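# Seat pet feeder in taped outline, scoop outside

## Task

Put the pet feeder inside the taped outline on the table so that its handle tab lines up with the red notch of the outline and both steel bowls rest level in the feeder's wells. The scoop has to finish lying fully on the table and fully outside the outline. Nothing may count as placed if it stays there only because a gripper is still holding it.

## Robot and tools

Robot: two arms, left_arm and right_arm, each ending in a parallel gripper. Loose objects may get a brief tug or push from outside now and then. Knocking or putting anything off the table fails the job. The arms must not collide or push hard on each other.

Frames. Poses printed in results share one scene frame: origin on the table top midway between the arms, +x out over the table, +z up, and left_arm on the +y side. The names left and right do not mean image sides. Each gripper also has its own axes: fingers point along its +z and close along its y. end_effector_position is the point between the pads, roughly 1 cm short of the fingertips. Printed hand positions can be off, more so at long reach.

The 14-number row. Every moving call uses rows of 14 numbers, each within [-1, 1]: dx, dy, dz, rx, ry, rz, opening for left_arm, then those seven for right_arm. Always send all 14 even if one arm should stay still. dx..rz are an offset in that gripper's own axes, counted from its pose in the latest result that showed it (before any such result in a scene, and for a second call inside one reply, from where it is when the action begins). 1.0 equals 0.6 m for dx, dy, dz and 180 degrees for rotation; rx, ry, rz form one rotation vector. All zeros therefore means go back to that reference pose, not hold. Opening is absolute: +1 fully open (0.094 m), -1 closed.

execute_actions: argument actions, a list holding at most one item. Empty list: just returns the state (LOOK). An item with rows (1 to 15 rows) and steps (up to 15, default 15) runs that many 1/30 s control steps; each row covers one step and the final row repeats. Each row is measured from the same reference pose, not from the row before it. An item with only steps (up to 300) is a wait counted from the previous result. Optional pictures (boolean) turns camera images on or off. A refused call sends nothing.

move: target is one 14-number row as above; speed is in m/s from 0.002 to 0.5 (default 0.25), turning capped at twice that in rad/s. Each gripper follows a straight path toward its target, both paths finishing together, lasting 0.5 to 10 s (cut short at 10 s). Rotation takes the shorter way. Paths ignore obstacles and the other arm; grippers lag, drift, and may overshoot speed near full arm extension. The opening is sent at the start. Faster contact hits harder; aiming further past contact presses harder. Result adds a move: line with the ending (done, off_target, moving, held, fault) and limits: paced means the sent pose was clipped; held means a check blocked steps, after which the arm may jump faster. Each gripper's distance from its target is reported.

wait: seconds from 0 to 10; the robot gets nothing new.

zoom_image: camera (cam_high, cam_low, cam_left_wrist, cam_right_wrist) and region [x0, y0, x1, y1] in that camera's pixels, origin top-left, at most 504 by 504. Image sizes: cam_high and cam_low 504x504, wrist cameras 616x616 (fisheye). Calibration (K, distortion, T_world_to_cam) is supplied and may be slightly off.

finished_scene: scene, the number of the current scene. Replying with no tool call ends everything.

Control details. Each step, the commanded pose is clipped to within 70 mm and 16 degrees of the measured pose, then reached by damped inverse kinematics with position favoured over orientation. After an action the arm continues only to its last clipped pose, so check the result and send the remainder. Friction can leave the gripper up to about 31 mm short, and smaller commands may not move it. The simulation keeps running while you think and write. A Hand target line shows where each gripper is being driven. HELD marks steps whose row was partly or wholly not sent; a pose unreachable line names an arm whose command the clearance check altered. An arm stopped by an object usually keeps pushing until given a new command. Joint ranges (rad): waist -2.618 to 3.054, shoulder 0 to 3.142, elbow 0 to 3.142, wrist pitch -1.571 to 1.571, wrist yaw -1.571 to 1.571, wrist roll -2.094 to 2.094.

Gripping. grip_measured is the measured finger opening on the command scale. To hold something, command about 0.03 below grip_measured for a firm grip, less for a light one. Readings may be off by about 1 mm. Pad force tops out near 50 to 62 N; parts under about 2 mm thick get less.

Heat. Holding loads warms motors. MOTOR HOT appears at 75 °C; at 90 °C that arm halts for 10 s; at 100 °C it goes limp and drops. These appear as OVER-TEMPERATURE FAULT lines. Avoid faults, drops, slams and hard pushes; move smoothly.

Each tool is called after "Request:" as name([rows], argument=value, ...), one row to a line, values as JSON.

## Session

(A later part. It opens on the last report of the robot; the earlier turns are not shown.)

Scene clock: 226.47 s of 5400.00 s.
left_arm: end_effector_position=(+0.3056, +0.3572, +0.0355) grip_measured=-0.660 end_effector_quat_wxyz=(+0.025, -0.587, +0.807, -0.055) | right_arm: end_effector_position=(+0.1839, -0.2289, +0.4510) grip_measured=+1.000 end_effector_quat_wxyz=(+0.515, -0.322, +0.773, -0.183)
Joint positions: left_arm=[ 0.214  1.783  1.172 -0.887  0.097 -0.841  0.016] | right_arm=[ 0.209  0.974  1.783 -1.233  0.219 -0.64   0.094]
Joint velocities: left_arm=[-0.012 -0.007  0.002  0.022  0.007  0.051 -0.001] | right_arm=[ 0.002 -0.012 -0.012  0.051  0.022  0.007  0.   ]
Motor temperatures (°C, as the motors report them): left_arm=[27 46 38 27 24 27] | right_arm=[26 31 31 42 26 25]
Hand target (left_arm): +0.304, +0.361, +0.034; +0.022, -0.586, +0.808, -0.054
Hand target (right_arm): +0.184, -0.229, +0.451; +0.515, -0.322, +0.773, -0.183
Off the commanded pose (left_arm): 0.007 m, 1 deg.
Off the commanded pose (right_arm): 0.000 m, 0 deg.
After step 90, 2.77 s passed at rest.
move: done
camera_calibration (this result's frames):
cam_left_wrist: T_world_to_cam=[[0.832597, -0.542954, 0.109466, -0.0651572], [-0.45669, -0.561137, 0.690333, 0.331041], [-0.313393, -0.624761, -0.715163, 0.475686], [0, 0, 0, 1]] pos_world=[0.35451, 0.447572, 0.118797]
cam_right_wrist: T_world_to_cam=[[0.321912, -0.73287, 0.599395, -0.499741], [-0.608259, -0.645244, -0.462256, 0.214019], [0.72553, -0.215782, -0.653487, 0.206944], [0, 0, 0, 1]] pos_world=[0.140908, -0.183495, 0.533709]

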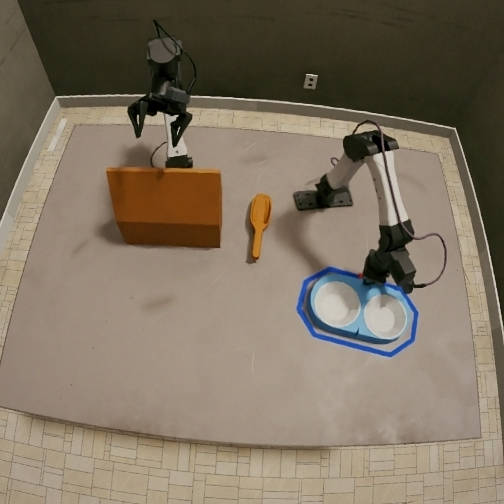

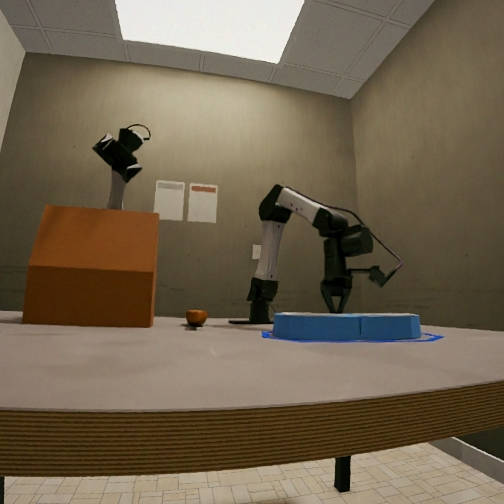

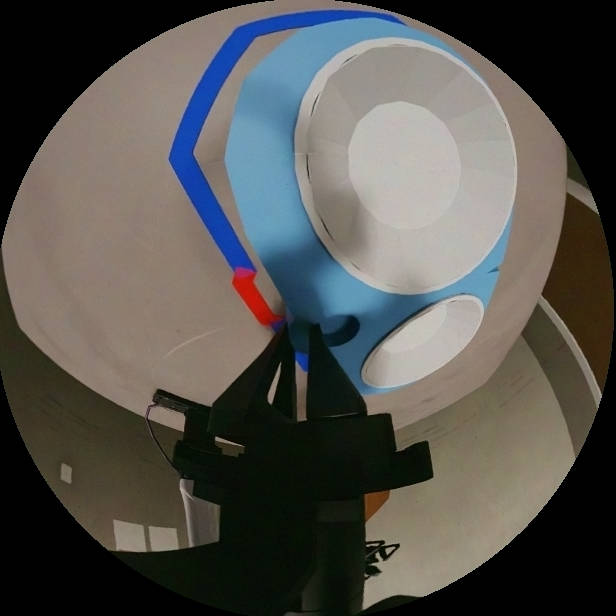

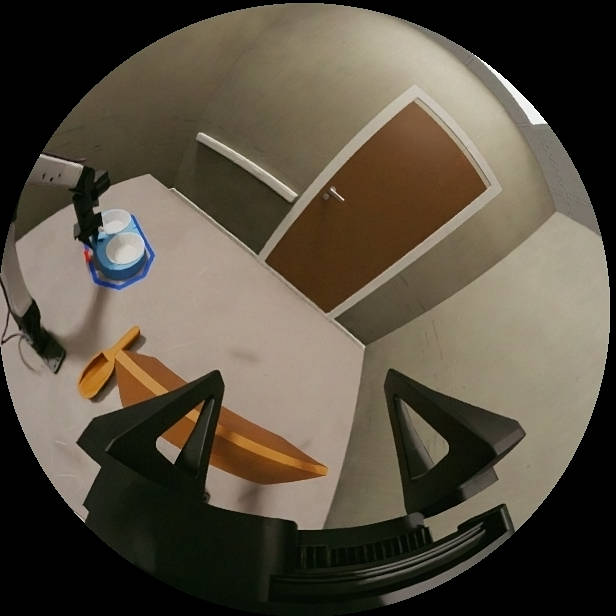

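Request:
move(target=[-0.018,0.01,0,0,0,0,-0.74,0,0,0,0,0,0,1], speed=0.02)

Request:
zoom_image(camera="cam_high", region=[250,230,450,400])

Scene clock: 238.30 s of 5400.00 s.
left_arm: end_effector_position=(+0.3028, +0.3630, +0.0356) grip_measured=-0.660 end_effector_quat_wxyz=(+0.025, -0.584, +0.810, -0.056) | right_arm: end_effector_position=(+0.1839, -0.2289, +0.4510) grip_measured=+1.000 end_effector_quat_wxyz=(+0.515, -0.322, +0.773, -0.183)
Joint positions: left_arm=[ 0.236  1.783  1.172 -0.889  0.1   -0.811  0.016] | right_arm=[ 0.209  0.974  1.783 -1.233  0.219 -0.64   0.094]
Joint velocities: left_arm=[ 0.012  0.007 -0.017 -0.037  0.081  0.037  0.001] | right_arm=[ 0.012 -0.002 -0.022 -0.022  0.022 -0.007  0.   ]
Motor temperatures (°C, as the motors report them): left_arm=[27 44 38 27 24 27] | right_arm=[26 31 32 43 26 25]
Hand target (left_arm): +0.303, +0.369, +0.035; +0.025, -0.587, +0.807, -0.055
Hand target (right_arm): +0.184, -0.229, +0.451; +0.515, -0.322, +0.773, -0.183
Off the commanded pose (left_arm): 0.006 m, 1 deg.
Off the commanded pose (right_arm): 0.000 m, 0 deg.
After step 90, 8.00 s passed at rest.
move: done
camera_calibration (this result's frames):
cam_left_wrist: T_world_to_cam=[[0.827414, -0.550493, 0.111105, -0.0554516], [-0.462864, -0.556438, 0.690024, 0.333177], [-0.31803, -0.622362, -0.715208, 0.478983], [0, 0, 0, 1]] pos_world=[0.352428, 0.452967, 0.118833]
cam_right_wrist: T_world_to_cam=[[0.321912, -0.73287, 0.599395, -0.499741], [-0.608259, -0.645244, -0.462256, 0.214019], [0.72553, -0.215782, -0.653487, 0.206944], [0, 0, 0, 1]] pos_world=[0.140908, -0.183495, 0.533709]

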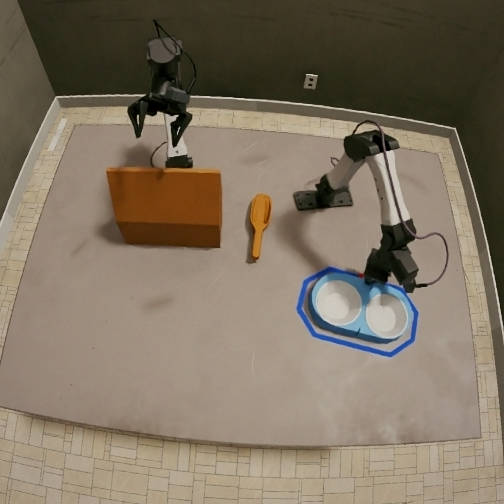

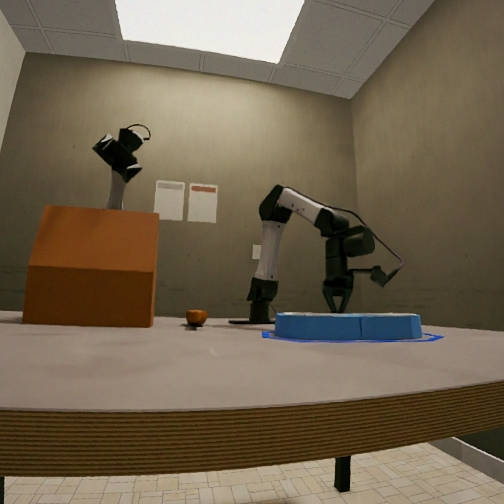

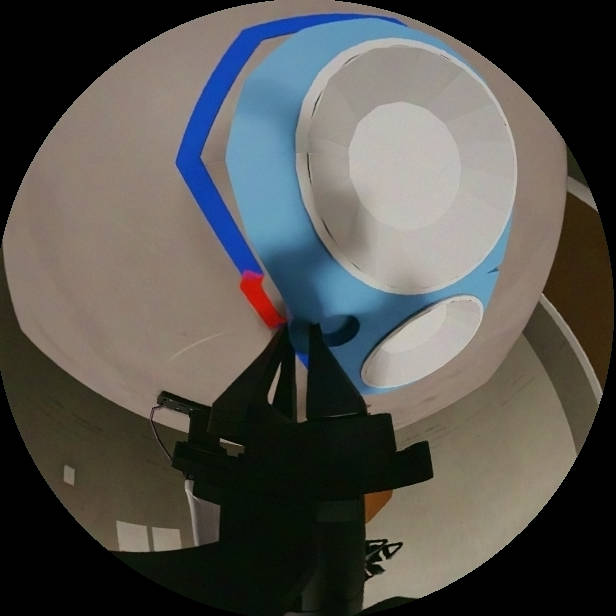

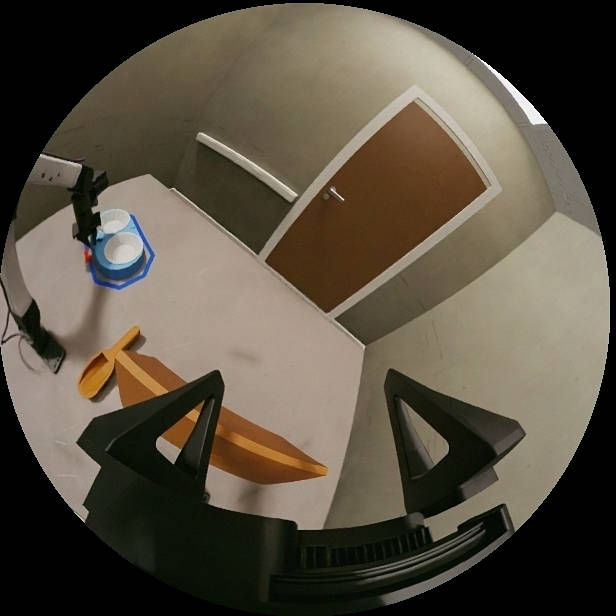

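Region (250, 230, 450, 400) of cam_high's 504x504 image, scaled by 2.520, with more detail than that image has; it fills the top 428 rows of this view, and the rest is white.

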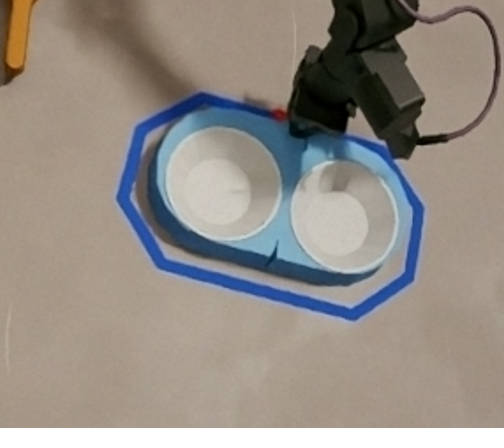

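Request:
move(target=[0,0,0,0,0,0,-0.45,0,0,0,0,0,0,1])

Request:
move(target=[0,0,-0.15,0,0,0,-0.45,0,0,0,0,0,0,1], speed=0.08)

Scene clock: 242.33 s of 5400.00 s.
left_arm: end_effector_position=(+0.3028, +0.3629, +0.0356) grip_measured=-0.452 end_effector_quat_wxyz=(+0.025, -0.584, +0.810, -0.056) | right_arm: end_effector_position=(+0.1839, -0.2289, +0.4510) grip_measured=+1.000 end_effector_quat_wxyz=(+0.515, -0.322, +0.773, -0.183)
Joint positions: left_arm=[ 0.236  1.783  1.172 -0.889  0.101 -0.811  0.026] | right_arm=[ 0.209  0.974  1.783 -1.233  0.219 -0.64   0.094]
Joint velocities: left_arm=[-0.007 -0.017 -0.002  0.066  0.081 -0.037  0.001] | right_arm=[ 0.002 -0.007  0.002  0.022 -0.095  0.037  0.   ]
Motor temperatures (°C, as the motors report them): left_arm=[27 44 39 27 24 27] | right_arm=[26 31 32 43 26 25]
Hand target (left_arm): +0.303, +0.363, +0.036; +0.025, -0.584, +0.810, -0.055
Hand target (right_arm): +0.184, -0.229, +0.451; +0.515, -0.322, +0.773, -0.183
Off the commanded pose (left_arm): 0.000 m, 0 deg.
Off the commanded pose (right_arm): 0.000 m, 0 deg.
After step 90, 0.33 s passed at rest.
move: done
camera_calibration (this result's frames):
cam_left_wrist: T_world_to_cam=[[0.827387, -0.550442, 0.111557, -0.0555414], [-0.46288, -0.555826, 0.690507, 0.332836], [-0.318078, -0.622954, -0.714671, 0.47909], [0, 0, 0, 1]] pos_world=[0.352405, 0.452877, 0.118762]
cam_right_wrist: T_world_to_cam=[[0.321912, -0.73287, 0.599395, -0.499741], [-0.608259, -0.645244, -0.462256, 0.214019], [0.72553, -0.215782, -0.653487, 0.206944], [0, 0, 0, 1]] pos_world=[0.140908, -0.183495, 0.533709]

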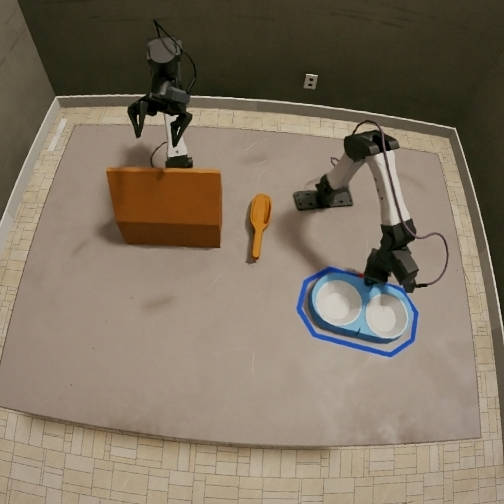

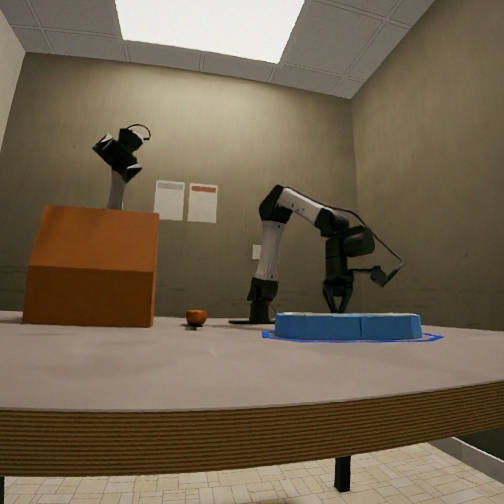

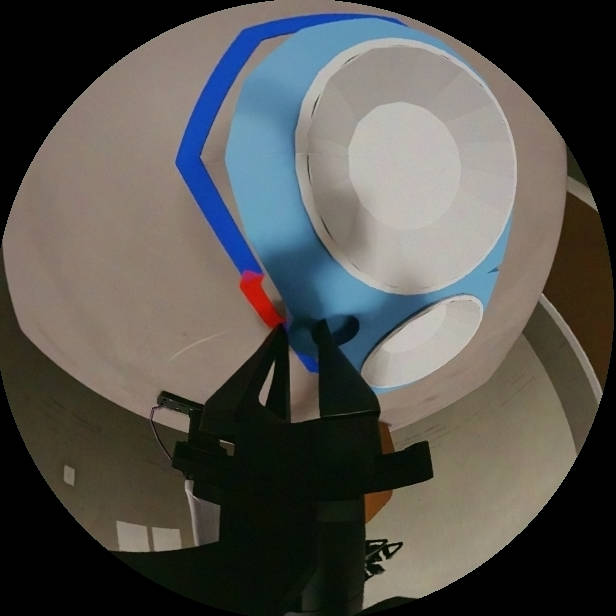

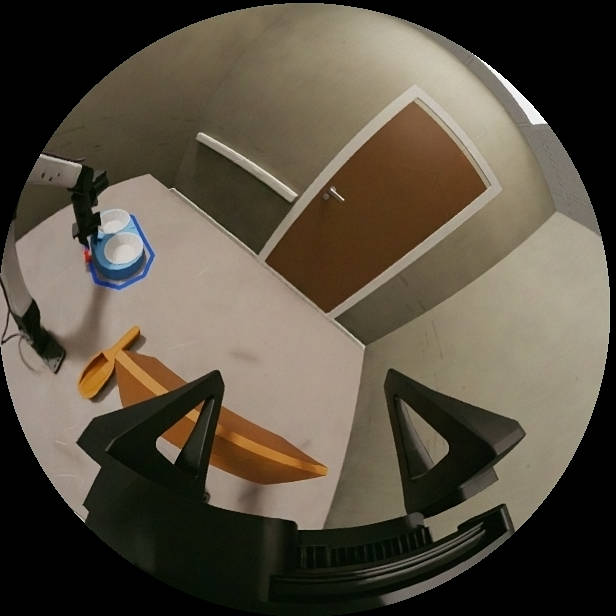

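Scene clock: 244.00 s of 5400.00 s.
left_arm: end_effector_position=(+0.2939, +0.3649, +0.1180) grip_measured=-0.452 end_effector_quat_wxyz=(+0.019, -0.582, +0.811, -0.054) | right_arm: end_effector_position=(+0.1839, -0.2289, +0.4510) grip_measured=+1.000 end_effector_quat_wxyz=(+0.515, -0.322, +0.773, -0.183)
Joint positions: left_arm=[ 0.253  1.704  1.414 -1.226  0.101 -0.789  0.026] | right_arm=[ 0.209  0.974  1.783 -1.233  0.219 -0.64   0.094]
Joint velocities: left_arm=[ 0.017  0.017  0.002 -0.037 -0.022 -0.051 -0.   ] | right_arm=[ 0.007 -0.007  0.012  0.007 -0.022  0.051  0.   ]
Motor temperatures (°C, as the motors report them): left_arm=[27 44 39 27 24 27] | right_arm=[26 31 32 43 26 25]
Hand target (left_arm): +0.294, +0.369, +0.124; +0.025, -0.584, +0.810, -0.056
Hand target (right_arm): +0.184, -0.229, +0.451; +0.515, -0.322, +0.773, -0.183
Off the commanded pose (left_arm): 0.008 m, 1 deg.
Off the commanded pose (right_arm): 0.000 m, 0 deg.
move: done
camera_calibration (this result's frames):
cam_left_wrist: T_world_to_cam=[[0.826201, -0.553656, 0.104193, -0.0539115], [-0.457242, -0.550943, 0.698134, 0.268594], [-0.329122, -0.624441, -0.708345, 0.539532], [0, 0, 0, 1]] pos_world=[0.344926, 0.455037, 0.200277]
cam_right_wrist: T_world_to_cam=[[0.321912, -0.73287, 0.599395, -0.499741], [-0.608259, -0.645244, -0.462256, 0.214019], [0.72553, -0.215782, -0.653487, 0.206944], [0, 0, 0, 1]] pos_world=[0.140908, -0.183495, 0.533709]

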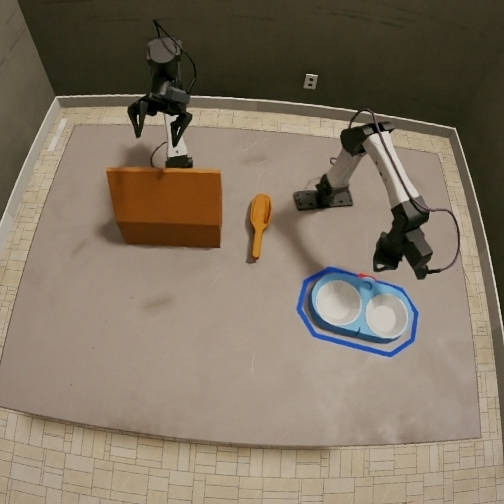

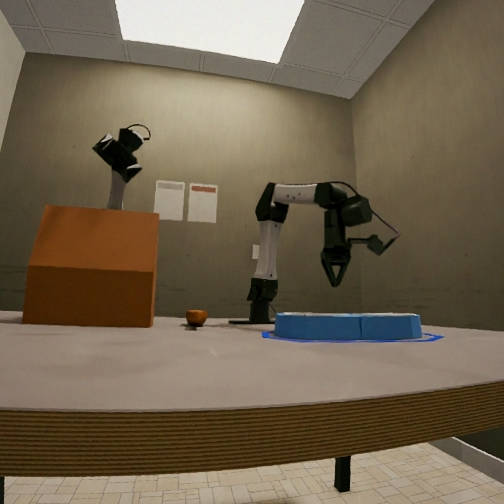

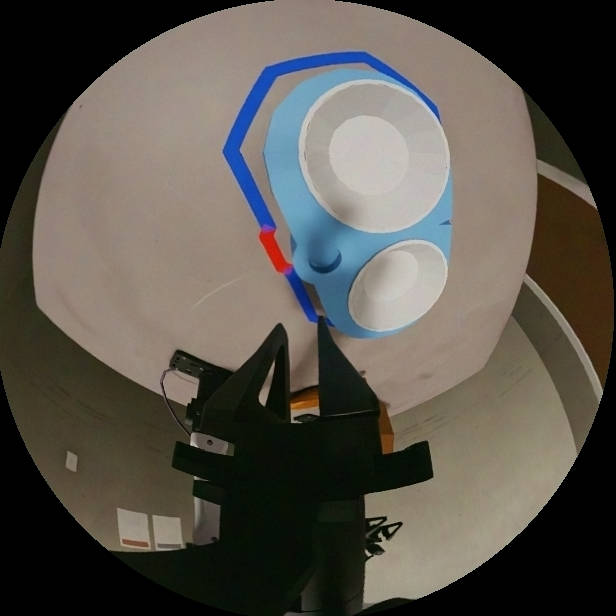

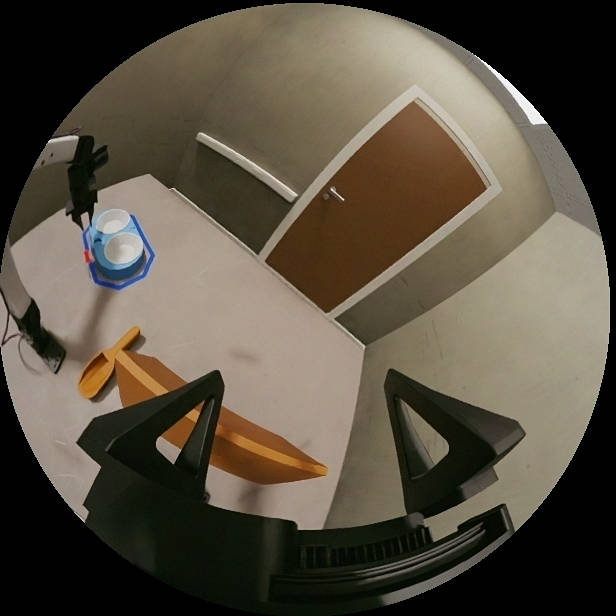

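Request:
finished_scene(scene=2)

The scene is finished: the task was done.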